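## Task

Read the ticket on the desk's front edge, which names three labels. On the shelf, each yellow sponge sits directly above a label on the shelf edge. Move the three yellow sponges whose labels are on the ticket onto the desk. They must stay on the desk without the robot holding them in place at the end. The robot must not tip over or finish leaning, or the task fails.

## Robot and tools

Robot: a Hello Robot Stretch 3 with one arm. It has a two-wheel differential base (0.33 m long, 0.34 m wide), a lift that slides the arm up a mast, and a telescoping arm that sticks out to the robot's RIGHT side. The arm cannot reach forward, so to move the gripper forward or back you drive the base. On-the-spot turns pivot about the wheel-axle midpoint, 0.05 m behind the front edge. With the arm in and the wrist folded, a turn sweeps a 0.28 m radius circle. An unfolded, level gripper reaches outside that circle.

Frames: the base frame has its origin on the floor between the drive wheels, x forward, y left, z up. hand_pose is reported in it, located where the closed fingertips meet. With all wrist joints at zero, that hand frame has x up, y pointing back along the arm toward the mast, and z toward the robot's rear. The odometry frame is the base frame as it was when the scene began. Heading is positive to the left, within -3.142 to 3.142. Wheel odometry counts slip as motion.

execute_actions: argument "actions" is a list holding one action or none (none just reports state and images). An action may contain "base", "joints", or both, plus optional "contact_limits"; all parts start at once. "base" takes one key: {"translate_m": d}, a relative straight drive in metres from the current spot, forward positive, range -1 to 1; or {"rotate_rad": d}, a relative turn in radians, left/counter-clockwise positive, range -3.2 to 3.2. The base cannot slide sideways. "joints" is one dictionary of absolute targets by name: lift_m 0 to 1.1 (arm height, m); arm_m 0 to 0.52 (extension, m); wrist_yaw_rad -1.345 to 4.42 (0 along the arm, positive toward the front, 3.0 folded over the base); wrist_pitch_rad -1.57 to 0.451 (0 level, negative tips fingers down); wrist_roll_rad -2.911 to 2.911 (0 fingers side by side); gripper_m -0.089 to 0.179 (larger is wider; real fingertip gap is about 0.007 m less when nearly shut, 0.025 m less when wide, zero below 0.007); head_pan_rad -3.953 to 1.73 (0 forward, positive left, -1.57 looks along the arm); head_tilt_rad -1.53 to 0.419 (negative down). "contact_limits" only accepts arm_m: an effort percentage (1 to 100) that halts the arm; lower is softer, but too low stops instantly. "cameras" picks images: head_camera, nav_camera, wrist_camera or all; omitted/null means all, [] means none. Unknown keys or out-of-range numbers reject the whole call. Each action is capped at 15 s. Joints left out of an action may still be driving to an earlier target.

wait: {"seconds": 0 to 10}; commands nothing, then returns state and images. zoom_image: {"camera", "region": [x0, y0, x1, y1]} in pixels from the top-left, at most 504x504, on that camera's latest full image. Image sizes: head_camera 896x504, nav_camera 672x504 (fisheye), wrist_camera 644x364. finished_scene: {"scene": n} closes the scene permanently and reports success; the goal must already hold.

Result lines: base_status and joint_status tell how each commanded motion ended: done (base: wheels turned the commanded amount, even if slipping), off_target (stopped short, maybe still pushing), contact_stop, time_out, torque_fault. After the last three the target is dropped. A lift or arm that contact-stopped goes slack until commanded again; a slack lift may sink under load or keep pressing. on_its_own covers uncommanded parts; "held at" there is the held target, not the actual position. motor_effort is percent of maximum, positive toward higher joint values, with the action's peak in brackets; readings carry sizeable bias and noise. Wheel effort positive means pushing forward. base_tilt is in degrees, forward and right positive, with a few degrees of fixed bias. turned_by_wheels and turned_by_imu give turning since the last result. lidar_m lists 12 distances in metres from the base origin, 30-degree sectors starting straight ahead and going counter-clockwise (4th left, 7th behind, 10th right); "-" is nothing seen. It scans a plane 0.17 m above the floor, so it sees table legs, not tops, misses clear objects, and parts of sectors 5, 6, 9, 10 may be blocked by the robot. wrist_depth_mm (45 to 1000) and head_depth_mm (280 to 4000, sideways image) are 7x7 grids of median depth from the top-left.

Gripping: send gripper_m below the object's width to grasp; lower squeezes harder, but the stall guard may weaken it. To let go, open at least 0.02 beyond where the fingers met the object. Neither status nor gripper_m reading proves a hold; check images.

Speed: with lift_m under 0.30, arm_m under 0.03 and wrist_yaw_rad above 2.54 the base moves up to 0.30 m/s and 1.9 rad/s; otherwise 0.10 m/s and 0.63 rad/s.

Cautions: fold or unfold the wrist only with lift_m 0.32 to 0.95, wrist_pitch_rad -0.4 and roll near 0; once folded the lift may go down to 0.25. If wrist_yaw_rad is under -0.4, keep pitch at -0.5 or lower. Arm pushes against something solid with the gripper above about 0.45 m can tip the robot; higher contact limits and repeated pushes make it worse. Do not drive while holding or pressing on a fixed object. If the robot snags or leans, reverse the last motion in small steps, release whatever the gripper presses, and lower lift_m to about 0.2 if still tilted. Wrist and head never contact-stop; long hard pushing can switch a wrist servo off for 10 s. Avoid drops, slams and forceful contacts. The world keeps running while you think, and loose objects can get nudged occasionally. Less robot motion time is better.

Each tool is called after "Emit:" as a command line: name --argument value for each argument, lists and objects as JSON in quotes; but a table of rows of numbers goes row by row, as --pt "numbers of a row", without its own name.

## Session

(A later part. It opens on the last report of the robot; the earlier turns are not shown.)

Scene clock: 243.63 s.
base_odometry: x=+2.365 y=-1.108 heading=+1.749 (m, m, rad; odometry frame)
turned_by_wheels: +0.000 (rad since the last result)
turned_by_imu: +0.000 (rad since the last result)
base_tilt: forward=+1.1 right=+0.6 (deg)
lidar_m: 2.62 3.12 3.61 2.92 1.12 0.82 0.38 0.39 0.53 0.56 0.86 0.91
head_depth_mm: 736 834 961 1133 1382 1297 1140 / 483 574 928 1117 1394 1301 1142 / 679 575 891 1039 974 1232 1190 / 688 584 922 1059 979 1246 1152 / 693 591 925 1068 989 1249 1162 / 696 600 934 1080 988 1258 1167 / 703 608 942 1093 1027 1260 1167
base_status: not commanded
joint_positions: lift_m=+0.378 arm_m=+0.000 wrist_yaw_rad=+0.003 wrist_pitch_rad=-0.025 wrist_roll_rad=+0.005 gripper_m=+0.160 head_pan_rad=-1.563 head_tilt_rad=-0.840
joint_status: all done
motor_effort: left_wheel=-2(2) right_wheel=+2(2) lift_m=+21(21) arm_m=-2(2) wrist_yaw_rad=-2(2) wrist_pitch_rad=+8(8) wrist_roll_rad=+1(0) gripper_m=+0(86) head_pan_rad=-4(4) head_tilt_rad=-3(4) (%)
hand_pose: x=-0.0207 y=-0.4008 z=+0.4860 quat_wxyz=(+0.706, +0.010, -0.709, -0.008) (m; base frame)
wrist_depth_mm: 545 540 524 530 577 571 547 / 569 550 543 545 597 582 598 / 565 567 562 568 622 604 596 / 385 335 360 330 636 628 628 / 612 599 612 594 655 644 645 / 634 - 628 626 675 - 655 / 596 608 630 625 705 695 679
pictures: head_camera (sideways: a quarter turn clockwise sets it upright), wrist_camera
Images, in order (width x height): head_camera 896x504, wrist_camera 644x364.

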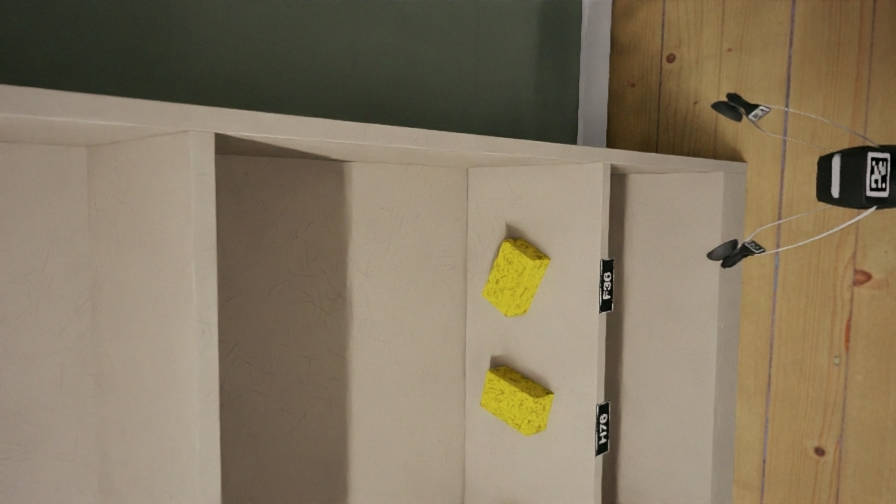

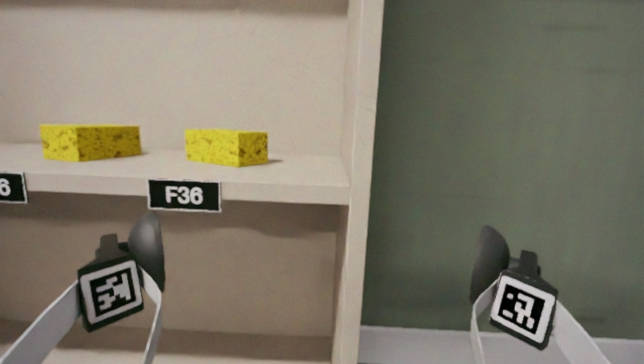

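Emit:
execute_actions --actions '[{"base": {"translate_m": 0.285}, "joints": {"wrist_yaw_rad": -0.4, "gripper_m": 0.179, "arm_m": 0.19}}]' --cameras '["head_camera", "wrist_camera"]'

Scene clock: 254.83 s.
base_odometry: x=+2.314 y=-0.828 heading=+1.749 (m, m, rad; odometry frame)
turned_by_wheels: +0.000 (rad since the last result)
turned_by_imu: -0.055 (rad since the last result)
base_tilt: forward=+1.1 right=+0.6 (deg)
lidar_m: 2.35 2.77 3.69 3.89 1.60 1.13 0.66 0.67 0.64 0.82 0.71 1.20
head_depth_mm: 668 556 904 1033 982 1215 1145 / 667 562 904 1046 959 1226 - / 673 571 905 1047 975 1229 1126 / 678 579 906 1047 955 1239 1152 / 679 587 908 1059 985 1249 1157 / 681 596 907 1052 978 1255 1164 / 682 573 908 1060 998 1233 1170
base_status: done
joint_positions: lift_m=+0.378 arm_m=+0.136 wrist_yaw_rad=-0.468 wrist_pitch_rad=-0.026 wrist_roll_rad=+0.013 gripper_m=+0.179 head_pan_rad=-1.565 head_tilt_rad=-0.842
joint_status: arm_m contact_stop (moved +0.136 of +0.190); wrist_yaw_rad off_target (ended at -0.468, target -0.400); the others done
on_its_own: wrist_yaw_rad is held at -0.452, not at your -0.400, by its stall guard, which is not easing now; arm_m is slack since a contact_stop, until your next command for it (your +0.190 is given up); wrist_yaw_rad is at rest, and its effort (+16) is outside its rest range (-12 to +12)
motor_effort: left_wheel=-6(10) right_wheel=+10(31) lift_m=+19(21) arm_m=+0(36) wrist_yaw_rad=+16(34) wrist_pitch_rad=+9(18) wrist_roll_rad=-2(4) gripper_m=+4(75) head_pan_rad=-3(4) head_tilt_rad=-4(4) (%)
hand_pose: x=-0.1368 y=-0.5088 z=+0.4859 quat_wxyz=(+0.681, -0.156, -0.694, -0.172) (m; base frame)
wrist_depth_mm: 327 361 416 442 303 725 761 / 338 371 420 457 303 774 760 / 344 372 404 464 308 795 766 / 258 279 280 333 294 852 789 / 170 186 193 223 307 871 783 / 153 423 463 511 347 869 762 / 388 419 499 531 350 800 754
pictures: head_camera (sideways: a quarter turn clockwise sets it upright), wrist_camera
Images, in order (width x height): head_camera 896x504, wrist_camera 644x364.

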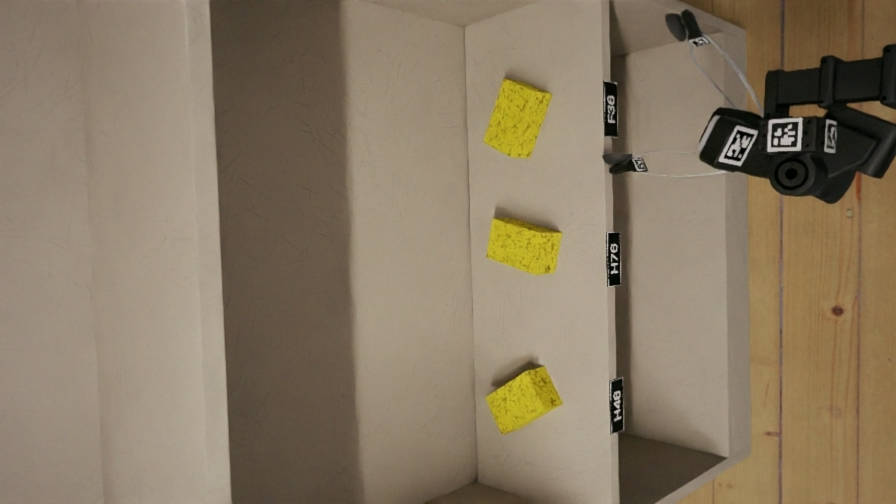

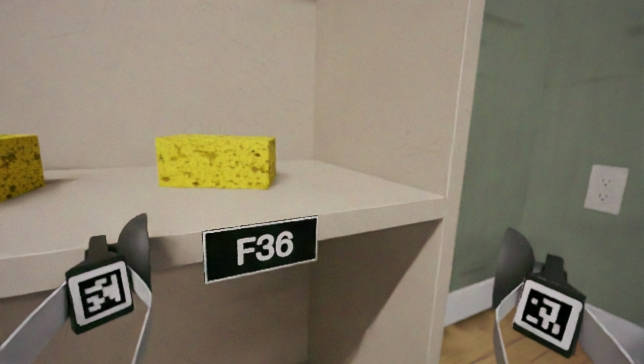

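Emit:
execute_actions --actions '[{"joints": {"arm_m": 0.11, "wrist_yaw_rad": -0.45}}]' --cameras '[]'

Emit:
execute_actions --actions '[{"base": {"translate_m": 0.075}, "joints": {"lift_m": 0.402}}]' --cameras '[]'

Emit:
execute_actions --actions '[{"joints": {"arm_m": 0.20}, "contact_limits": {"arm_m": 20}}]' --cameras '["head_camera", "wrist_camera"]'

Scene clock: 258.53 s.
base_odometry: x=+2.314 y=-0.828 heading=+1.749 (m, m, rad; odometry frame)
turned_by_wheels: +0.000 (rad since the last result)
turned_by_imu: +0.000 (rad since the last result)
base_tilt: forward=+1.1 right=+0.6 (deg)
lidar_m: 2.35 2.77 3.67 3.56 1.60 1.13 0.66 0.67 0.64 0.82 0.71 1.20
head_depth_mm: 667 556 900 1033 979 1218 1137 / 667 563 904 1046 959 1226 - / 674 571 906 1045 973 1234 1167 / 680 579 906 1049 955 1240 1152 / 680 587 906 1064 984 1242 1159 / 681 596 909 1051 978 1247 1166 / 682 573 909 1061 1002 1237 1171
base_status: not commanded
joint_positions: lift_m=+0.378 arm_m=+0.110 wrist_yaw_rad=-0.452 wrist_pitch_rad=-0.025 wrist_roll_rad=+0.013 gripper_m=+0.179 head_pan_rad=-1.565 head_tilt_rad=-0.842
joint_status: all done
motor_effort: left_wheel=+0(6) right_wheel=-1(9) lift_m=+19(19) arm_m=-2(2) wrist_yaw_rad=+3(20) wrist_pitch_rad=+8(9) wrist_roll_rad=-2(2) gripper_m=+0(5) head_pan_rad=-2(3) head_tilt_rad=-4(4) (%)
hand_pose: x=-0.1332 y=-0.4850 z=+0.4861 quat_wxyz=(+0.683, -0.151, -0.695, -0.167) (m; base frame)
wrist_depth_mm: 343 379 431 462 310 766 752 / 352 391 442 468 320 819 763 / 356 397 433 487 321 846 768 / 258 300 306 327 310 901 791 / 179 197 215 258 329 900 773 / 377 448 495 530 376 923 792 / 404 466 515 539 382 785 734
pictures: none
No camera images: the call's "cameras" was empty. Leave "cameras" out to get every camera's image.

Scene clock: 260.23 s.
base_odometry: x=+2.301 y=-0.754 heading=+1.749 (m, m, rad; odometry frame)
turned_by_wheels: +0.000 (rad since the last result)
turned_by_imu: +0.000 (rad since the last result)
base_tilt: forward=+1.1 right=+0.5 (deg)
lidar_m: 2.28 2.70 3.42 3.53 1.71 1.21 0.73 0.75 0.68 0.81 0.66 1.19
head_depth_mm: 664 554 898 1034 955 1220 1138 / 662 563 899 1035 967 1226 - / 675 571 900 1039 950 1227 1147 / 677 579 902 1052 977 1238 1150 / 677 585 900 1062 966 1238 1159 / 677 566 900 1069 986 1247 1162 / 678 573 890 987 962 1305 1171
base_status: done
joint_positions: lift_m=+0.402 arm_m=+0.110 wrist_yaw_rad=-0.452 wrist_pitch_rad=-0.024 wrist_roll_rad=+0.013 gripper_m=+0.179 head_pan_rad=-1.565 head_tilt_rad=-0.842
joint_status: all done
motor_effort: left_wheel=+1(7) right_wheel=-2(4) lift_m=+21(21) arm_m=-3(2) wrist_yaw_rad=+3(3) wrist_pitch_rad=+8(8) wrist_roll_rad=-2(2) gripper_m=+0(0) head_pan_rad=-3(3) head_tilt_rad=-3(3) (%)
hand_pose: x=-0.1332 y=-0.4851 z=+0.5103 quat_wxyz=(+0.683, -0.151, -0.695, -0.166) (m; base frame)
wrist_depth_mm: 346 375 423 488 405 331 830 / 353 389 438 494 409 341 825 / 360 392 454 513 417 353 832 / 231 296 371 339 404 870 842 / 228 239 243 260 312 873 857 / - 198 481 567 446 363 838 / 407 454 512 591 444 810 781
pictures: none
No camera images: the call's "cameras" was empty. Leave "cameras" out to get every camera's image.

Scene clock: 262.13 s.
base_odometry: x=+2.301 y=-0.754 heading=+1.749 (m, m, rad; odometry frame)
turned_by_wheels: +0.000 (rad since the last result)
turned_by_imu: +0.000 (rad since the last result)
base_tilt: forward=+1.1 right=+0.7 (deg)
lidar_m: 2.28 2.70 3.42 3.54 1.72 1.21 0.73 0.75 0.68 0.81 0.66 1.19
head_depth_mm: 663 556 899 1036 950 1217 1139 / 663 562 900 1038 966 1247 1127 / 674 571 900 1040 950 1237 1128 / 676 579 901 1052 978 1235 1150 / 678 587 901 1060 965 1243 1156 / 677 565 903 1066 987 1244 1162 / 678 573 890 981 959 1304 1172
base_status: not commanded
joint_positions: lift_m=+0.402 arm_m=+0.200 wrist_yaw_rad=-0.452 wrist_pitch_rad=-0.024 wrist_roll_rad=+0.013 gripper_m=+0.179 head_pan_rad=-1.565 head_tilt_rad=-0.842
joint_status: all done
motor_effort: left_wheel=+1(1) right_wheel=-1(1) lift_m=+21(21) arm_m=+4(3) wrist_yaw_rad=+3(3) wrist_pitch_rad=+8(8) wrist_roll_rad=-2(2) gripper_m=+0(1) head_pan_rad=-3(3) head_tilt_rad=-4(3) (%)
contact_limits: arm_m 20 (drawing in: default 23, maximum 38; extending or still: default 32, maximum 53)
hand_pose: x=-0.1330 y=-0.5746 z=+0.5103 quat_wxyz=(+0.683, -0.151, -0.695, -0.166) (m; base frame)
wrist_depth_mm: 277 304 343 396 398 299 244 / 283 312 351 403 419 303 255 / 292 321 363 425 417 305 264 / 201 317 360 263 383 311 270 / 156 228 241 248 255 271 783 / - 166 168 171 186 203 823 / 120 127 133 149 193 333 771
pictures: head_camera (sideways: a quarter turn clockwise sets it upright), wrist_camera
Images, in order (width x height): head_camera 896x504, wrist_camera 644x364.

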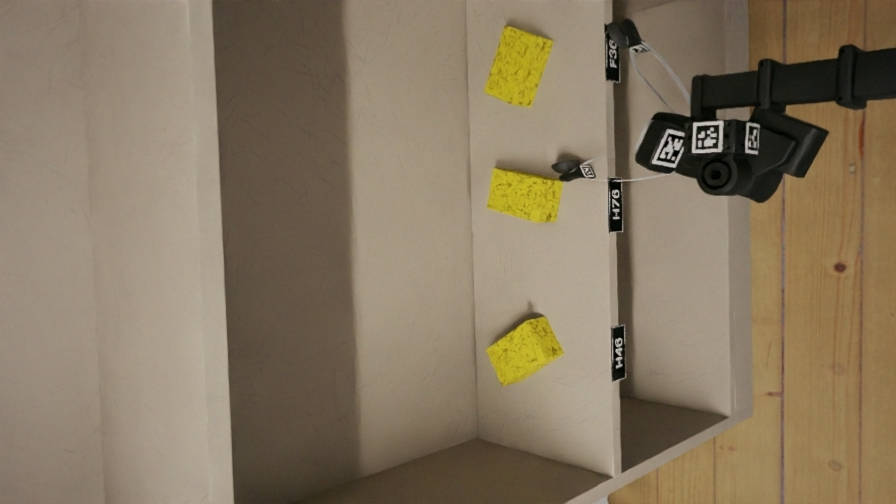

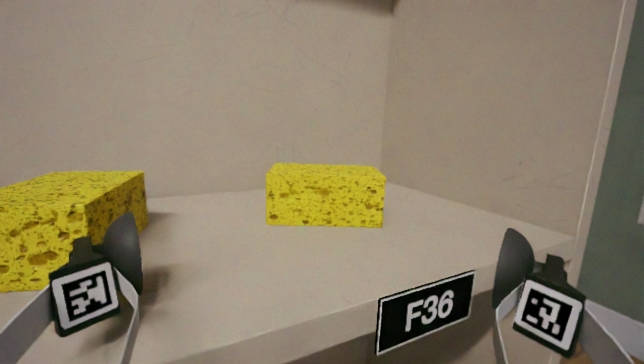

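Emit:
execute_actions --actions '[{"base": {"translate_m": -0.055}, "joints": {"arm_m": 0.312}, "contact_limits": {"arm_m": 20}}]' --cameras '["head_camera", "wrist_camera"]'

Scene clock: 264.77 s.
base_odometry: x=+2.310 y=-0.808 heading=+1.749 (m, m, rad; odometry frame)
turned_by_wheels: +0.000 (rad since the last result)
turned_by_imu: +0.000 (rad since the last result)
base_tilt: forward=+1.0 right=+0.7 (deg)
lidar_m: 2.34 2.75 3.65 3.54 1.63 1.15 0.68 0.69 0.65 0.82 0.69 1.20
head_depth_mm: 666 555 902 1039 981 1217 1134 / 667 562 904 1041 960 1224 1144 / 672 570 904 1043 972 1225 1146 / 678 579 905 1052 954 1237 1148 / 679 587 909 1062 983 1239 1163 / 679 594 906 1051 979 1248 1166 / 680 573 910 1048 994 1246 1165
base_status: done
joint_positions: lift_m=+0.402 arm_m=+0.312 wrist_yaw_rad=-0.452 wrist_pitch_rad=-0.024 wrist_roll_rad=+0.013 gripper_m=+0.179 head_pan_rad=-1.565 head_tilt_rad=-0.842
joint_status: all done
motor_effort: left_wheel=+1(5) right_wheel=-1(8) lift_m=+21(21) arm_m=+3(4) wrist_yaw_rad=+2(2) wrist_pitch_rad=+8(8) wrist_roll_rad=-2(2) gripper_m=+0(0) head_pan_rad=-3(4) head_tilt_rad=-3(3) (%)
contact_limits: arm_m 20 (drawing in: default 23, maximum 38; extending or still: default 32, maximum 53)
hand_pose: x=-0.1330 y=-0.6867 z=+0.5103 quat_wxyz=(+0.683, -0.151, -0.695, -0.166) (m; base frame)
wrist_depth_mm: 199 219 243 279 310 241 189 / 205 224 250 294 316 243 192 / 209 230 259 303 332 244 194 / 213 235 262 304 323 248 196 / 212 235 137 137 141 237 197 / - 165 141 141 142 177 182 / 120 126 128 130 132 131 136
pictures: head_camera (sideways: a quarter turn clockwise sets it upright), wrist_camera
Images, in order (width x height): head_camera 896x504, wrist_camera 644x364.

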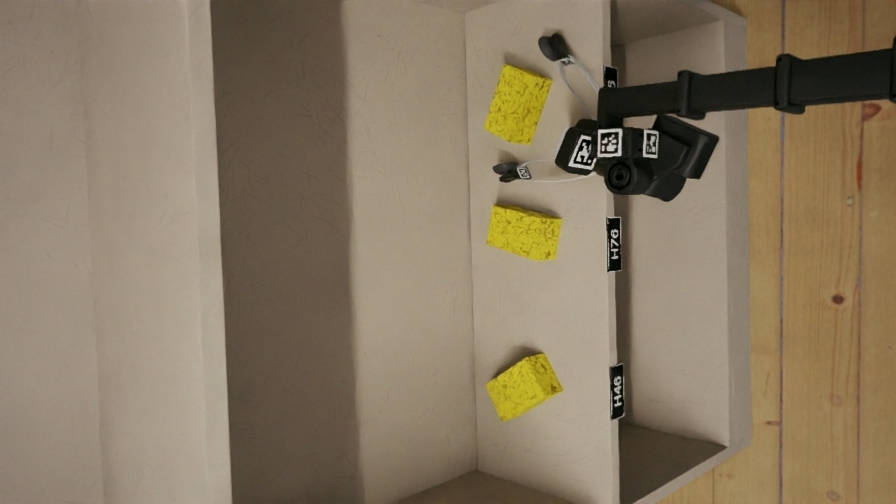

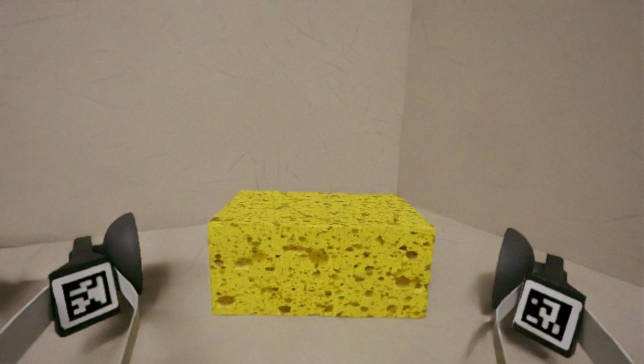

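Emit:
execute_actions --actions '[{"base": {"translate_m": -0.008}, "joints": {"arm_m": 0.328}, "contact_limits": {"arm_m": 20}}]' --cameras '[]'

Emit:
execute_actions --actions '[{"joints": {"gripper_m": 0.07}}]' --cameras '["wrist_camera"]'

Emit:
execute_actions --actions '[{"joints": {"lift_m": 0.425}}]' --cameras '["wrist_camera", "head_camera"]'

Scene clock: 266.30 s.
base_odometry: x=+2.312 y=-0.816 heading=+1.749 (m, m, rad; odometry frame)
turned_by_wheels: +0.000 (rad since the last result)
turned_by_imu: +0.001 (rad since the last result)
base_tilt: forward=+1.1 right=+0.7 (deg)
lidar_m: 2.34 2.76 3.44 3.54 1.62 1.14 0.67 0.68 0.65 0.82 0.70 1.20
head_depth_mm: 666 557 903 1036 991 1213 1137 / 667 563 904 1045 963 1226 1139 / 674 571 902 1044 975 1224 1146 / 679 578 904 1048 955 1237 1150 / 680 587 907 1060 985 1244 1153 / 680 595 908 1048 971 1248 1162 / 681 572 906 1051 996 1235 1171
base_status: done
joint_positions: lift_m=+0.402 arm_m=+0.317 wrist_yaw_rad=-0.453 wrist_pitch_rad=-0.035 wrist_roll_rad=+0.004 gripper_m=+0.179 head_pan_rad=-1.565 head_tilt_rad=-0.842
joint_status: arm_m contact_stop (moved +0.005 of +0.016)
on_its_own: arm_m is slack since a contact_stop, until your next command for it (your +0.328 is given up)
motor_effort: left_wheel=+1(5) right_wheel=-3(9) lift_m=+18(21) arm_m=+1(23) wrist_yaw_rad=+4(8) wrist_pitch_rad=+11(16) wrist_roll_rad=+1(2) gripper_m=+0(0) head_pan_rad=-3(4) head_tilt_rad=-3(3) (%)
contact_limits: arm_m 20 (drawing in: default 23, maximum 38; extending or still: default 32, maximum 53)
hand_pose: x=-0.1331 y=-0.6914 z=+0.5078 quat_wxyz=(+0.685, -0.147, -0.693, -0.171) (m; base frame)
wrist_depth_mm: 195 211 241 272 301 233 186 / 201 217 249 288 311 236 187 / 203 225 256 295 324 239 189 / 210 234 256 288 314 241 191 / 210 227 128 129 136 233 191 / - 160 133 133 135 173 178 / 116 123 124 127 129 128 134
pictures: none
No camera images: the call's "cameras" was empty. Leave "cameras" out to get every camera's image.

not run: a stop came earlier in this reply.

not run: a stop came earlier in this reply.

Emit:
execute_actions --actions '[{"joints": {"gripper_m": 0.07, "arm_m": 0.313}}]' --cameras '["wrist_camera"]'

Emit:
execute_actions --actions '[{"joints": {"lift_m": 0.425}}]' --cameras '["wrist_camera", "head_camera"]'

Scene clock: 268.50 s.
base_odometry: x=+2.312 y=-0.816 heading=+1.749 (m, m, rad; odometry frame)
turned_by_wheels: +0.000 (rad since the last result)
turned_by_imu: +0.000 (rad since the last result)
base_tilt: forward=+1.0 right=+0.6 (deg)
lidar_m: 2.35 2.76 3.45 3.55 1.62 1.15 0.67 0.68 0.65 0.82 0.70 1.20
head_depth_mm: 666 556 903 1038 978 1219 1134 / 667 562 904 1044 955 1230 1140 / 674 571 903 1043 972 1223 1146 / 679 578 907 1045 955 1238 1154 / 679 587 908 1057 981 1243 1156 / 680 595 907 1050 976 1251 1165 / 682 572 907 1048 995 1238 1167
base_status: not commanded
joint_positions: lift_m=+0.402 arm_m=+0.313 wrist_yaw_rad=-0.452 wrist_pitch_rad=-0.026 wrist_roll_rad=+0.004 gripper_m=+0.071 head_pan_rad=-1.565 head_tilt_rad=-0.842
joint_status: all done
motor_effort: left_wheel=+1(1) right_wheel=-2(3) lift_m=+18(18) arm_m=-2(2) wrist_yaw_rad=+3(4) wrist_pitch_rad=+9(11) wrist_roll_rad=+1(0) gripper_m=-15(89) head_pan_rad=-3(4) head_tilt_rad=-3(3) (%)
hand_pose: x=-0.1332 y=-0.6880 z=+0.5101 quat_wxyz=(+0.686, -0.150, -0.692, -0.167) (m; base frame)
wrist_depth_mm: 199 218 242 278 302 235 186 / 203 221 251 287 316 236 188 / 206 230 260 301 322 238 189 / 214 235 259 303 313 243 189 / 211 229 131 133 140 234 193 / 159 170 134 135 137 181 180 / 130 121 129 130 133 131 137
pictures: wrist_camera
Images, in order (width x height): wrist_camera 644x364.

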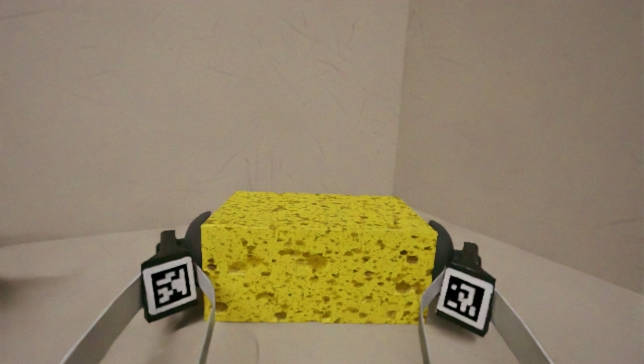

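Scene clock: 269.47 s.
base_odometry: x=+2.312 y=-0.816 heading=+1.749 (m, m, rad; odometry frame)
turned_by_wheels: +0.000 (rad since the last result)
turned_by_imu: +0.000 (rad since the last result)
base_tilt: forward=+1.1 right=+0.7 (deg)
lidar_m: 2.34 2.75 3.45 3.53 1.62 1.14 0.67 0.68 0.65 0.82 0.70 1.20
head_depth_mm: 668 556 901 1037 981 1220 1136 / 666 562 902 1042 958 1219 1140 / 674 570 905 1046 993 1227 1153 / 678 579 905 1045 957 1233 1150 / 680 587 902 1061 982 1246 1160 / 679 596 907 1045 973 1253 1161 / 679 573 908 1048 997 1235 1171
base_status: not commanded
joint_positions: lift_m=+0.425 arm_m=+0.313 wrist_yaw_rad=-0.452 wrist_pitch_rad=-0.026 wrist_roll_rad=+0.004 gripper_m=+0.071 head_pan_rad=-1.565 head_tilt_rad=-0.842
joint_status: all done
motor_effort: left_wheel=+1(1) right_wheel=-3(2) lift_m=+21(20) arm_m=-2(2) wrist_yaw_rad=+3(3) wrist_pitch_rad=+8(8) wrist_roll_rad=+1(0) gripper_m=-14(15) head_pan_rad=-3(3) head_tilt_rad=-3(3) (%)
hand_pose: x=-0.1332 y=-0.6880 z=+0.5329 quat_wxyz=(+0.686, -0.150, -0.692, -0.167) (m; base frame)
wrist_depth_mm: 197 215 245 282 303 233 186 / 202 223 251 285 315 236 187 / 208 231 260 300 321 241 189 / 213 236 262 304 314 240 191 / 219 239 130 133 141 243 192 / 200 214 134 135 136 225 195 / 160 152 154 156 162 164 172
pictures: head_camera (sideways: a quarter turn clockwise sets it upright), wrist_camera
Images, in order (width x height): head_camera 896x504, wrist_camera 644x364.

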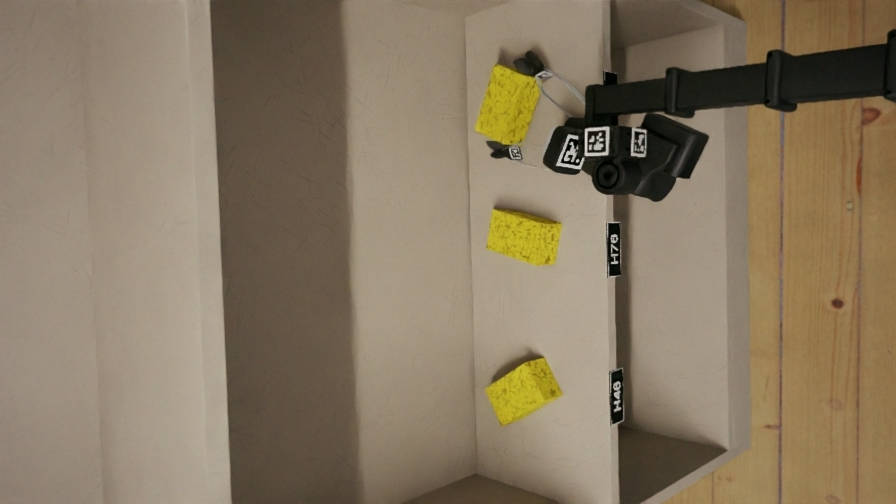

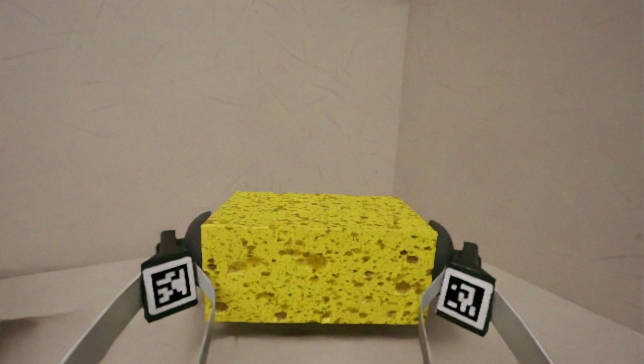

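Emit:
execute_actions --actions '[{"joints": {"arm_m": 0.0}}]' --cameras '[]'

Emit:
execute_actions --actions '[{"base": {"rotate_rad": 1.306}, "joints": {"wrist_pitch_rad": -0.4, "wrist_yaw_rad": 2.7, "lift_m": 0.36, "head_pan_rad": 0.0, "head_tilt_rad": -0.5}}]' --cameras '["wrist_camera", "nav_camera"]'

Emit:
execute_actions --actions '[{"joints": {"lift_m": 0.285}}]' --cameras '[]'

Emit:
execute_actions --actions '[{"base": {"translate_m": 1.0}}]' --cameras '[]'

Emit:
execute_actions --actions '[{"base": {"translate_m": 1.0}}]' --cameras '["nav_camera"]'

Scene clock: 275.40 s.
base_odometry: x=+2.312 y=-0.816 heading=+1.749 (m, m, rad; odometry frame)
turned_by_wheels: +0.000 (rad since the last result)
turned_by_imu: -0.001 (rad since the last result)
base_tilt: forward=+1.1 right=+0.6 (deg)
lidar_m: 2.34 2.76 3.43 3.53 1.61 1.14 0.67 0.68 0.65 0.82 0.70 1.20
head_depth_mm: 666 556 904 1040 980 1146 1139 / 667 562 902 1039 966 1223 1181 / 674 569 904 1047 973 1230 1165 / 680 579 904 1047 959 1237 1153 / 678 587 907 1061 982 1242 1159 / 681 596 907 1049 971 1251 1164 / 680 574 911 1049 997 1235 1168
base_status: not commanded
joint_positions: lift_m=+0.425 arm_m=+0.000 wrist_yaw_rad=-0.451 wrist_pitch_rad=-0.026 wrist_roll_rad=+0.004 gripper_m=+0.071 head_pan_rad=-1.565 head_tilt_rad=-0.842
joint_status: all done
motor_effort: left_wheel=+1(1) right_wheel=-3(2) lift_m=+21(21) arm_m=-2(1) wrist_yaw_rad=+2(3) wrist_pitch_rad=+8(9) wrist_roll_rad=+1(0) gripper_m=-15(14) head_pan_rad=-3(4) head_tilt_rad=-3(3) (%)
hand_pose: x=-0.1329 y=-0.3751 z=+0.5329 quat_wxyz=(+0.686, -0.149, -0.692, -0.167) (m; base frame)
wrist_depth_mm: 422 460 521 515 755 867 784 / 429 472 545 529 794 930 789 / 447 496 562 533 841 950 779 / 335 478 540 483 863 941 812 / 280 300 131 133 140 - 793 / 477 512 133 135 136 992 806 / 483 574 611 551 820 865 807
pictures: none
No camera images: the call's "cameras" was empty. Leave "cameras" out to get every camera's image.

Scene clock: 278.43 s.
base_odometry: x=+2.312 y=-0.816 heading=+3.055 (m, m, rad; odometry frame)
turned_by_wheels: +1.306 (rad since the last result)
turned_by_imu: +1.287 (rad since the last result)
base_tilt: forward=+1.1 right=+0.6 (deg)
lidar_m: 3.75 2.32 1.30 1.09 0.67 0.74 0.65 0.82 0.70 1.60 2.69 3.05
head_depth_mm: 3650 3926 - 3011 2139 1670 1360 / 3595 3772 - 3059 2141 1667 1367 / 3527 3727 3963 3018 2160 1673 1363 / 3409 3676 3956 3100 2152 1677 1368 / 3324 3535 3827 3064 2184 1691 1377 / 3255 3477 3761 3106 2183 1692 1374 / 3224 3417 3611 3116 2181 1698 1384
base_status: done
joint_positions: lift_m=+0.360 arm_m=+0.000 wrist_yaw_rad=+2.697 wrist_pitch_rad=-0.416 wrist_roll_rad=+0.004 gripper_m=+0.071 head_pan_rad=-0.007 head_tilt_rad=-0.507
joint_status: all done
motor_effort: left_wheel=-2(9) right_wheel=+3(7) lift_m=+15(18) arm_m=-2(2) wrist_yaw_rad=+3(4) wrist_pitch_rad=+6(9) wrist_roll_rad=+1(1) gripper_m=-14(14) head_pan_rad=+2(45) head_tilt_rad=+2(21) (%)
hand_pose: x=+0.0753 y=+0.0576 z=+0.3732 quat_wxyz=(+0.295, +0.708, -0.010, +0.641) (m; base frame)
wrist_depth_mm: 787 910 - - - - - / 812 972 - - - - - / 591 - - - - - - / - 803 860 831 882 940 863 / - 682 131 132 140 728 719 / - - 133 135 137 605 608 / 471 491 491 490 497 512 512
pictures: nav_camera (sideways: a quarter turn counterclockwise sets it upright), wrist_camera
Images, in order (width x height): nav_camera 672x504, wrist_camera 644x364.

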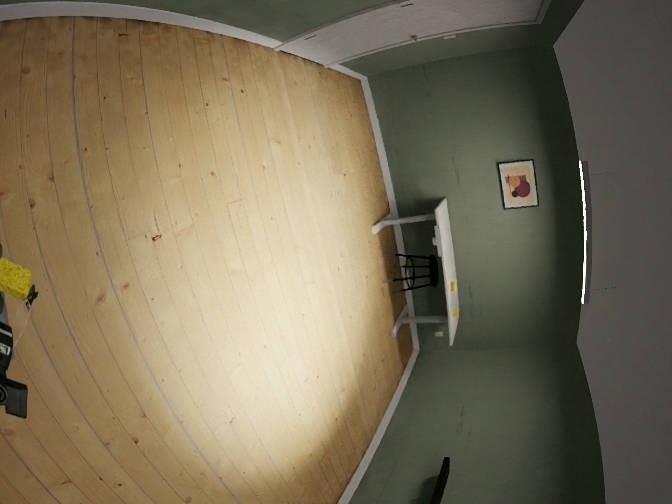

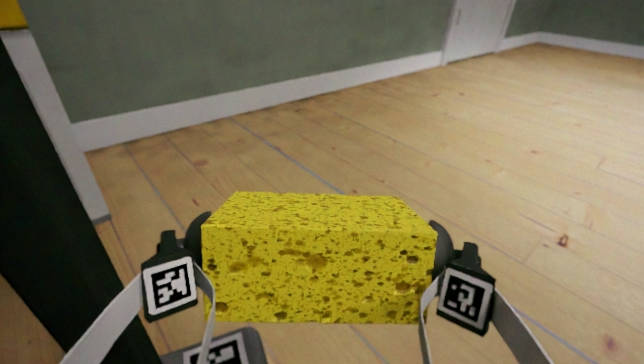

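Scene clock: 279.93 s.
base_odometry: x=+2.312 y=-0.816 heading=+3.055 (m, m, rad; odometry frame)
turned_by_wheels: +0.000 (rad since the last result)
turned_by_imu: +0.000 (rad since the last result)
base_tilt: forward=+1.1 right=+0.6 (deg)
lidar_m: 3.53 2.32 1.29 1.09 0.67 0.75 0.65 0.82 0.70 1.60 2.69 3.06
head_depth_mm: 3636 3938 - 3013 2131 1660 1360 / 3554 3807 - 3011 2154 1665 1362 / 3477 3756 3959 3030 2149 1678 1369 / 3366 3688 3924 3067 2159 1690 1372 / 3299 3595 3849 3102 2180 1695 1372 / 3266 3469 3751 3111 2197 1693 1380 / 3176 3404 3706 3116 2211 1697 1385
base_status: not commanded
joint_positions: lift_m=+0.285 arm_m=+0.000 wrist_yaw_rad=+2.697 wrist_pitch_rad=-0.418 wrist_roll_rad=+0.004 gripper_m=+0.071 head_pan_rad=-0.007 head_tilt_rad=-0.507
joint_status: all done
motor_effort: left_wheel=-2(2) right_wheel=+2(3) lift_m=+15(15) arm_m=-2(2) wrist_yaw_rad=+3(4) wrist_pitch_rad=+6(6) wrist_roll_rad=+1(0) gripper_m=-15(14) head_pan_rad=+3(3) head_tilt_rad=+3(3) (%)
hand_pose: x=+0.0752 y=+0.0574 z=+0.2979 quat_wxyz=(+0.296, +0.708, -0.010, +0.641) (m; base frame)
wrist_depth_mm: 791 926 - - - - - / 835 996 - - - - - / 601 934 951 955 - - - / - 693 707 732 749 773 771 / - 576 131 133 140 603 623 / - - 133 135 137 505 508 / - - - 416 422 424 433
pictures: none
No camera images: the call's "cameras" was empty. Leave "cameras" out to get every camera's image.

Scene clock: 285.03 s.
base_odometry: x=+1.316 y=-0.729 heading=+3.055 (m, m, rad; odometry frame)
turned_by_wheels: +0.000 (rad since the last result)
turned_by_imu: -0.001 (rad since the last result)
base_tilt: forward=+1.1 right=+0.6 (deg)
lidar_m: 2.53 2.93 1.65 1.40 1.39 1.36 1.65 1.52 1.94 2.39 2.38 2.69
head_depth_mm: 2734 2958 2857 2911 2128 1666 1357 / 2686 2894 2841 3032 2152 1665 1365 / 2623 2820 2697 2904 2165 1673 1369 / 2556 2757 2850 3047 2176 1685 1364 / 2487 2690 2823 2923 2185 1682 1377 / 2427 2628 2817 2910 2199 1706 1382 / 2399 2569 2737 2922 2213 1695 1381
base_status: done
joint_positions: lift_m=+0.285 arm_m=+0.000 wrist_yaw_rad=+2.698 wrist_pitch_rad=-0.418 wrist_roll_rad=+0.004 gripper_m=+0.071 head_pan_rad=-0.007 head_tilt_rad=-0.506
joint_status: not commanded
motor_effort: left_wheel=-2(9) right_wheel=+2(12) lift_m=+15(15) arm_m=-2(2) wrist_yaw_rad=+3(3) wrist_pitch_rad=+6(6) wrist_roll_rad=+1(1) gripper_m=-14(14) head_pan_rad=+3(3) head_tilt_rad=+2(3) (%)
hand_pose: x=+0.0751 y=+0.0575 z=+0.2978 quat_wxyz=(+0.296, +0.708, -0.009, +0.641) (m; base frame)
wrist_depth_mm: - - - - - - - / - - - - - - - / 923 867 954 977 - - - / - 697 717 730 749 758 749 / - 589 131 133 140 611 613 / - - 134 135 137 507 509 / - - - 415 416 423 434
pictures: none
No camera images: the call's "cameras" was empty. Leave "cameras" out to get every camera's image.

Scene clock: 290.13 s.
base_odometry: x=+0.319 y=-0.643 heading=+3.055 (m, m, rad; odometry frame)
turned_by_wheels: +0.000 (rad since the last result)
turned_by_imu: -0.001 (rad since the last result)
base_tilt: forward=+1.0 right=+0.6 (deg)
lidar_m: 1.54 1.54 2.01 1.67 1.69 1.92 2.38 2.65 2.47 2.09 2.08 1.99
head_depth_mm: 1839 1992 2070 1623 2144 1667 1360 / 1806 1935 2046 1585 1998 1668 1366 / 1757 1889 1998 1545 2072 1666 1370 / 1721 1839 1961 1368 2174 1683 1373 / 1683 1795 1915 1466 2095 1648 1380 / 1629 1761 1860 1472 2116 1692 1375 / 1587 1711 1837 1982 2101 1706 1382
base_status: done
joint_positions: lift_m=+0.285 arm_m=+0.000 wrist_yaw_rad=+2.698 wrist_pitch_rad=-0.418 wrist_roll_rad=+0.004 gripper_m=+0.071 head_pan_rad=-0.007 head_tilt_rad=-0.506
joint_status: not commanded
motor_effort: left_wheel=-2(9) right_wheel=+2(11) lift_m=+15(15) arm_m=-2(2) wrist_yaw_rad=+2(3) wrist_pitch_rad=+6(6) wrist_roll_rad=+1(1) gripper_m=-15(14) head_pan_rad=+3(3) head_tilt_rad=+3(3) (%)
hand_pose: x=+0.0750 y=+0.0574 z=+0.2978 quat_wxyz=(+0.296, +0.708, -0.009, +0.641) (m; base frame)
wrist_depth_mm: - - - - - - - / - - - - - - - / 914 941 958 962 - - - / - 695 750 738 765 764 791 / - 584 131 133 140 614 616 / - - 134 134 137 515 513 / - - - 416 417 425 434
pictures: nav_camera (sideways: a quarter turn counterclockwise sets it upright)
Images, in order (width x height): nav_camera 672x504.

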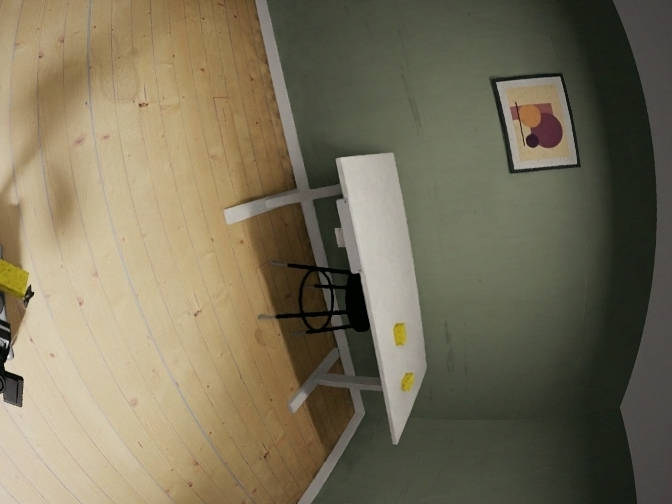

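Emit:
execute_actions --actions '[{"base": {"translate_m": 0.565}}]' --cameras '[]'

Emit:
execute_actions --actions '[{"base": {"rotate_rad": 1.90}, "joints": {"lift_m": 0.70, "head_pan_rad": -1.57, "head_tilt_rad": -0.7}}]' --cameras '[]'

Emit:
execute_actions --actions '[{"joints": {"wrist_yaw_rad": 0.0, "wrist_pitch_rad": 0.0}}]' --cameras '["head_camera", "wrist_camera", "nav_camera"]'

Scene clock: 295.20 s.
base_odometry: x=-0.244 y=-0.594 heading=+3.055 (m, m, rad; odometry frame)
turned_by_wheels: +0.000 (rad since the last result)
turned_by_imu: -0.001 (rad since the last result)
base_tilt: forward=+1.0 right=+0.6 (deg)
lidar_m: 0.88 1.00 1.62 1.85 1.85 2.11 2.85 3.12 2.27 1.91 1.91 0.87
head_depth_mm: 1328 1430 1559 1341 954 1516 1327 / 1296 1398 1516 1348 959 1569 1360 / 1263 1362 1467 1370 964 1523 1367 / 1232 1322 1433 1368 971 830 1367 / 1206 1298 1397 1380 969 806 1379 / 1183 1261 1364 1391 977 780 1314 / 1155 1232 1326 1392 985 809 1386
base_status: done
joint_positions: lift_m=+0.285 arm_m=+0.000 wrist_yaw_rad=+2.698 wrist_pitch_rad=-0.418 wrist_roll_rad=+0.004 gripper_m=+0.071 head_pan_rad=-0.007 head_tilt_rad=-0.506
joint_status: not commanded
motor_effort: left_wheel=-2(10) right_wheel=+2(11) lift_m=+15(15) arm_m=-2(2) wrist_yaw_rad=+2(3) wrist_pitch_rad=+6(6) wrist_roll_rad=+1(1) gripper_m=-15(14) head_pan_rad=+3(2) head_tilt_rad=+3(2) (%)
hand_pose: x=+0.0750 y=+0.0574 z=+0.2978 quat_wxyz=(+0.296, +0.708, -0.009, +0.641) (m; base frame)
wrist_depth_mm: - - - - - - 940 / - - - - - - 974 / 919 910 924 958 - - 944 / - 710 716 744 759 723 778 / - 577 131 132 139 610 639 / - - 133 136 137 505 509 / - - - 414 421 429 439
pictures: none
No camera images: the call's "cameras" was empty. Leave "cameras" out to get every camera's image.

Scene clock: 299.80 s.
base_odometry: x=-0.244 y=-0.594 heading=-1.328 (m, m, rad; odometry frame)
turned_by_wheels: +1.900 (rad since the last result)
turned_by_imu: +1.871 (rad since the last result)
base_tilt: forward=+1.0 right=+0.6 (deg)
lidar_m: 1.85 1.95 2.72 3.02 2.65 1.97 1.91 1.49 0.87 1.00 1.51 1.89
head_depth_mm: 1175 1299 1297 956 833 1416 1213 / 1190 1318 1316 962 837 1421 1219 / 1202 1329 1321 970 841 1427 1216 / 1209 1343 1340 976 1413 1406 1226 / 1220 1349 1498 986 1661 1447 1233 / 1235 1371 1537 1763 1759 1449 1236 / 1247 1383 1562 1789 1770 1452 1243
base_status: done
joint_positions: lift_m=+0.700 arm_m=+0.000 wrist_yaw_rad=+2.698 wrist_pitch_rad=-0.419 wrist_roll_rad=+0.004 gripper_m=+0.071 head_pan_rad=-1.563 head_tilt_rad=-0.692
joint_status: all done
motor_effort: left_wheel=-2(12) right_wheel=+2(10) lift_m=+21(21) arm_m=-2(2) wrist_yaw_rad=+3(2) wrist_pitch_rad=+6(7) wrist_roll_rad=+1(1) gripper_m=-14(14) head_pan_rad=-4(43) head_tilt_rad=-4(15) (%)
hand_pose: x=+0.0750 y=+0.0574 z=+0.7123 quat_wxyz=(+0.296, +0.708, -0.009, +0.641) (m; base frame)
wrist_depth_mm: - - - - - - - / - - - - - - - / - - - - - - - / - - - - - - - / - - 131 132 140 - - / - - 134 135 137 - - / 823 824 796 827 822 855 868
pictures: none
No camera images: the call's "cameras" was empty. Leave "cameras" out to get every camera's image.

Scene clock: 302.13 s.
base_odometry: x=-0.244 y=-0.594 heading=-1.328 (m, m, rad; odometry frame)
turned_by_wheels: +0.000 (rad since the last result)
turned_by_imu: +0.000 (rad since the last result)
base_tilt: forward=+1.0 right=+0.5 (deg)
lidar_m: 1.85 1.95 2.73 3.04 2.64 1.97 1.91 1.49 0.87 1.00 1.50 1.89
head_depth_mm: 1180 1301 1295 956 829 1418 1213 / 1188 1314 1311 960 835 1340 1225 / 1194 1331 1325 971 828 554 1303 / 1209 1338 1343 977 1415 1371 1225 / 1223 1352 1498 987 1644 1443 1228 / 1232 1366 1540 1758 1766 1451 1235 / 1248 1384 1561 1788 1771 1458 1239
base_status: not commanded
joint_positions: lift_m=+0.700 arm_m=+0.000 wrist_yaw_rad=+0.003 wrist_pitch_rad=-0.027 wrist_roll_rad=+0.004 gripper_m=+0.071 head_pan_rad=-1.563 head_tilt_rad=-0.692
joint_status: all done
motor_effort: left_wheel=-2(3) right_wheel=+2(2) lift_m=+21(21) arm_m=-2(2) wrist_yaw_rad=-3(5) wrist_pitch_rad=+9(10) wrist_roll_rad=+1(0) gripper_m=-15(15) head_pan_rad=-4(4) head_tilt_rad=-3(2) (%)
hand_pose: x=-0.0207 y=-0.4007 z=+0.8075 quat_wxyz=(+0.706, +0.011, -0.708, -0.009) (m; base frame)
wrist_depth_mm: - - - - - - - / - - - - - - - / - - - - - - - / - - 828 739 800 827 918 / - - 131 133 140 451 466 / - - 134 135 137 634 627 / - - - - - - -
pictures: head_camera (sideways: a quarter turn clockwise sets it upright), nav_camera (sideways: a quarter turn counterclockwise sets it upright), wrist_camera
Images, in order (width x height): head_camera 896x504, nav_camera 672x504, wrist_camera 644x364.

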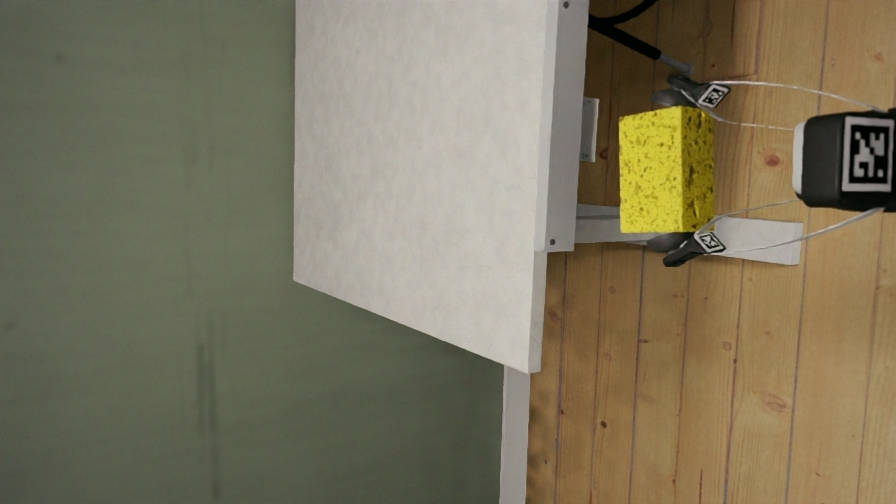

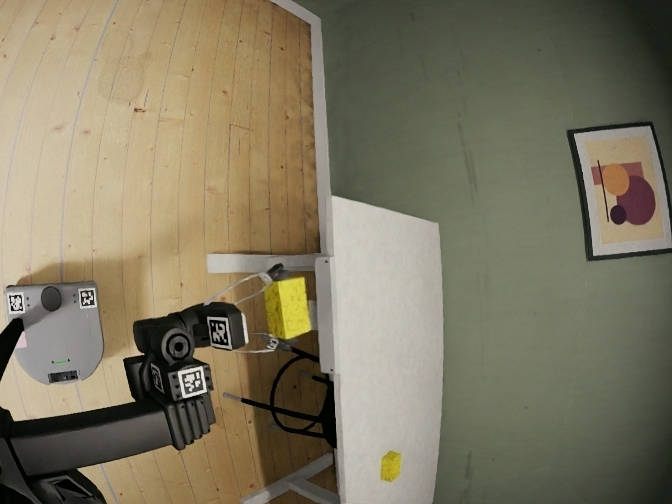

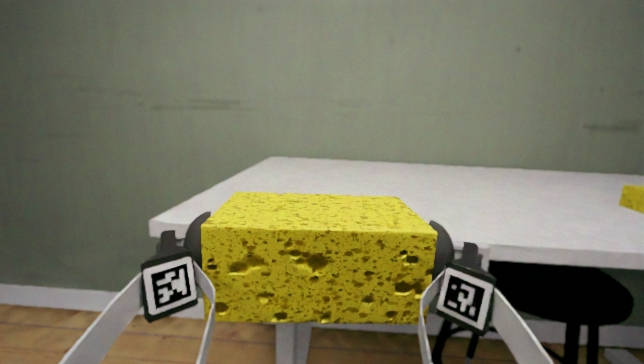

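Emit:
execute_actions --actions '[{"base": {"translate_m": -0.15}, "joints": {"arm_m": 0.46, "lift_m": 0.69}}]' --cameras '["head_camera", "wrist_camera"]'

Scene clock: 307.57 s.
base_odometry: x=-0.280 y=-0.449 heading=-1.328 (m, m, rad; odometry frame)
turned_by_wheels: +0.000 (rad since the last result)
turned_by_imu: +0.000 (rad since the last result)
base_tilt: forward=+1.1 right=+0.6 (deg)
lidar_m: 2.00 2.11 2.93 3.05 2.43 1.81 1.76 1.38 0.80 0.95 1.49 2.04
head_depth_mm: 1173 1297 1290 955 828 - 1199 / 1181 1315 1310 1042 1341 1420 1211 / 1199 1320 1321 905 843 1427 1214 / 1204 1339 1339 973 846 1433 1220 / 1224 1356 1353 983 1395 1417 1232 / 1230 1366 1501 990 1657 1454 1237 / 1241 1373 1552 1733 1715 1465 1239
base_status: done
joint_positions: lift_m=+0.690 arm_m=+0.460 wrist_yaw_rad=+0.001 wrist_pitch_rad=-0.026 wrist_roll_rad=+0.004 gripper_m=+0.071 head_pan_rad=-1.563 head_tilt_rad=-0.692
joint_status: all done
motor_effort: left_wheel=-2(9) right_wheel=+2(5) lift_m=+15(13) arm_m=+3(4) wrist_yaw_rad=+0(2) wrist_pitch_rad=+8(8) wrist_roll_rad=+1(1) gripper_m=-14(14) head_pan_rad=-4(4) head_tilt_rad=-2(3) (%)
hand_pose: x=-0.0211 y=-0.8603 z=+0.7983 quat_wxyz=(+0.706, +0.010, -0.708, -0.009) (m; base frame)
wrist_depth_mm: 694 679 674 662 655 643 646 / 700 708 690 674 658 657 649 / 722 712 719 703 689 665 682 / 759 736 656 685 705 707 689 / 348 365 131 132 140 412 430 / 248 267 134 135 136 280 287 / 202 189 194 195 203 206 215
pictures: head_camera (sideways: a quarter turn clockwise sets it upright), wrist_camera
Images, in order (width x height): head_camera 896x504, wrist_camera 644x364.

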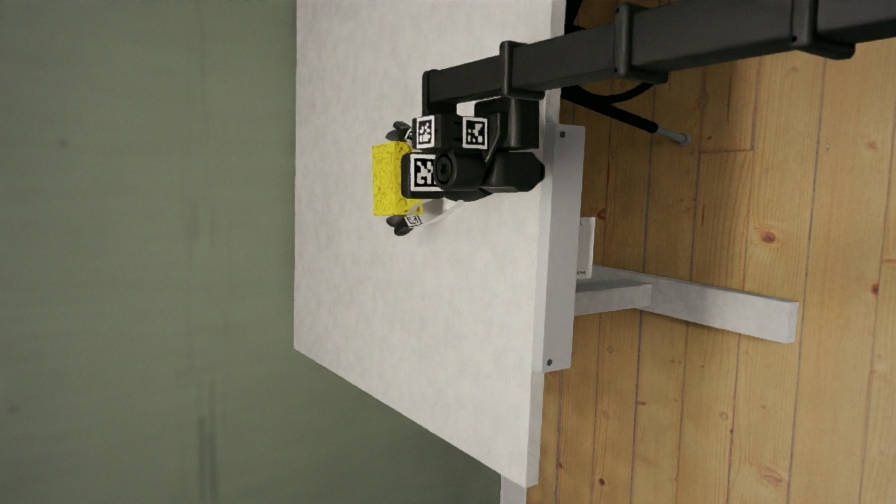

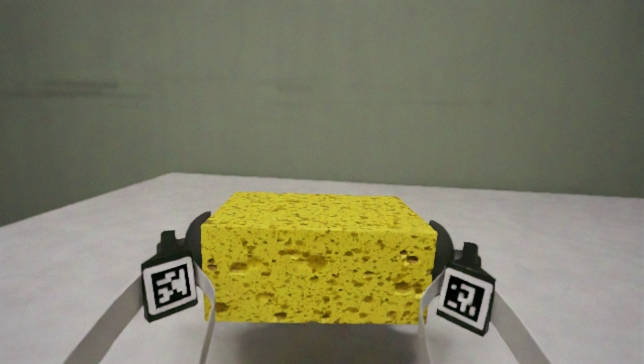

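Emit:
execute_actions --actions '[{"joints": {"lift_m": 0.66, "wrist_pitch_rad": -0.13}}]' --cameras '["head_camera", "wrist_camera"]'

Scene clock: 309.73 s.
base_odometry: x=-0.280 y=-0.449 heading=-1.328 (m, m, rad; odometry frame)
turned_by_wheels: +0.000 (rad since the last result)
turned_by_imu: +0.000 (rad since the last result)
base_tilt: forward=+1.1 right=+0.6 (deg)
lidar_m: 2.00 2.11 2.93 3.06 2.43 1.81 1.75 1.37 0.80 0.95 1.49 2.05
head_depth_mm: 1174 1291 1294 951 918 - - / 1189 1310 1312 1043 1571 1408 1214 / 1196 1323 1326 955 1581 1436 1227 / 1209 1338 1341 974 844 1436 1226 / 1219 1351 1354 986 1395 1413 1232 / 1227 1368 1499 993 1660 1450 1236 / 1244 1386 1556 1731 1725 1459 1237
base_status: not commanded
joint_positions: lift_m=+0.663 arm_m=+0.460 wrist_yaw_rad=+0.001 wrist_pitch_rad=-0.113 wrist_roll_rad=+0.004 gripper_m=+0.071 head_pan_rad=-1.563 head_tilt_rad=-0.692
joint_status: lift_m contact_stop (moved -0.027 of -0.030); the others done
on_its_own: lift_m is slack since a contact_stop, until your next command for it
motor_effort: left_wheel=-2(2) right_wheel=+2(3) lift_m=+17(17) arm_m=+3(3) wrist_yaw_rad=+0(0) wrist_pitch_rad=-5(7) wrist_roll_rad=+1(1) gripper_m=-14(15) head_pan_rad=-4(4) head_tilt_rad=-4(3) (%)
hand_pose: x=-0.0212 y=-0.8566 z=+0.7493 quat_wxyz=(+0.705, +0.041, -0.707, -0.040) (m; base frame)
wrist_depth_mm: 678 650 661 665 636 621 613 / 703 680 682 683 675 649 645 / 741 724 706 683 703 668 673 / 338 348 360 376 392 412 430 / 223 229 131 133 140 257 263 / 167 178 133 135 136 187 187 / 139 134 137 138 140 142 147
pictures: head_camera (sideways: a quarter turn clockwise sets it upright), wrist_camera
Images, in order (width x height): head_camera 896x504, wrist_camera 644x364.

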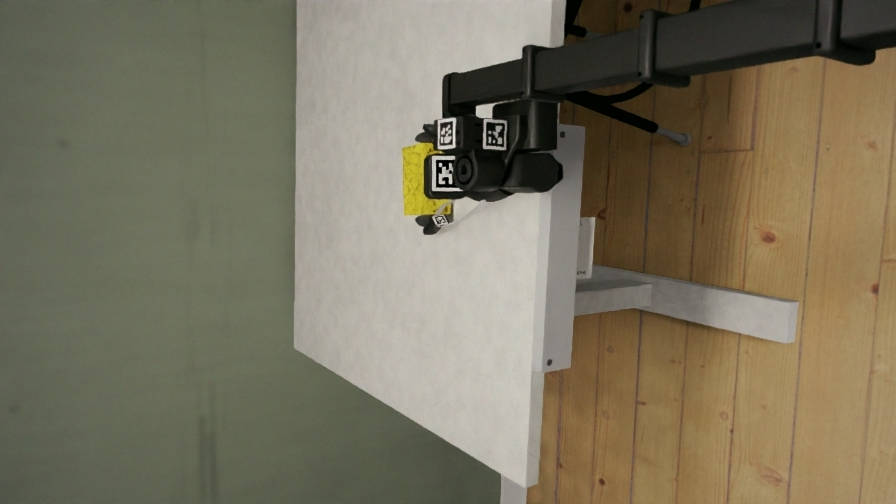

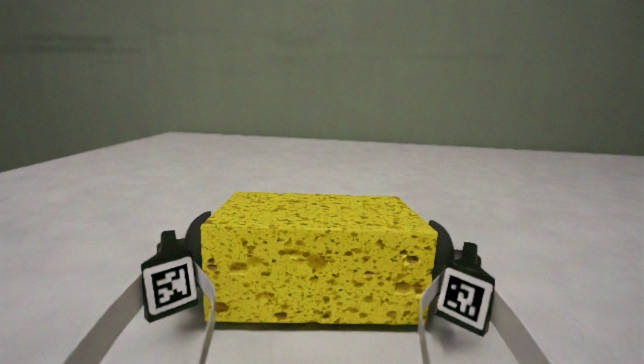

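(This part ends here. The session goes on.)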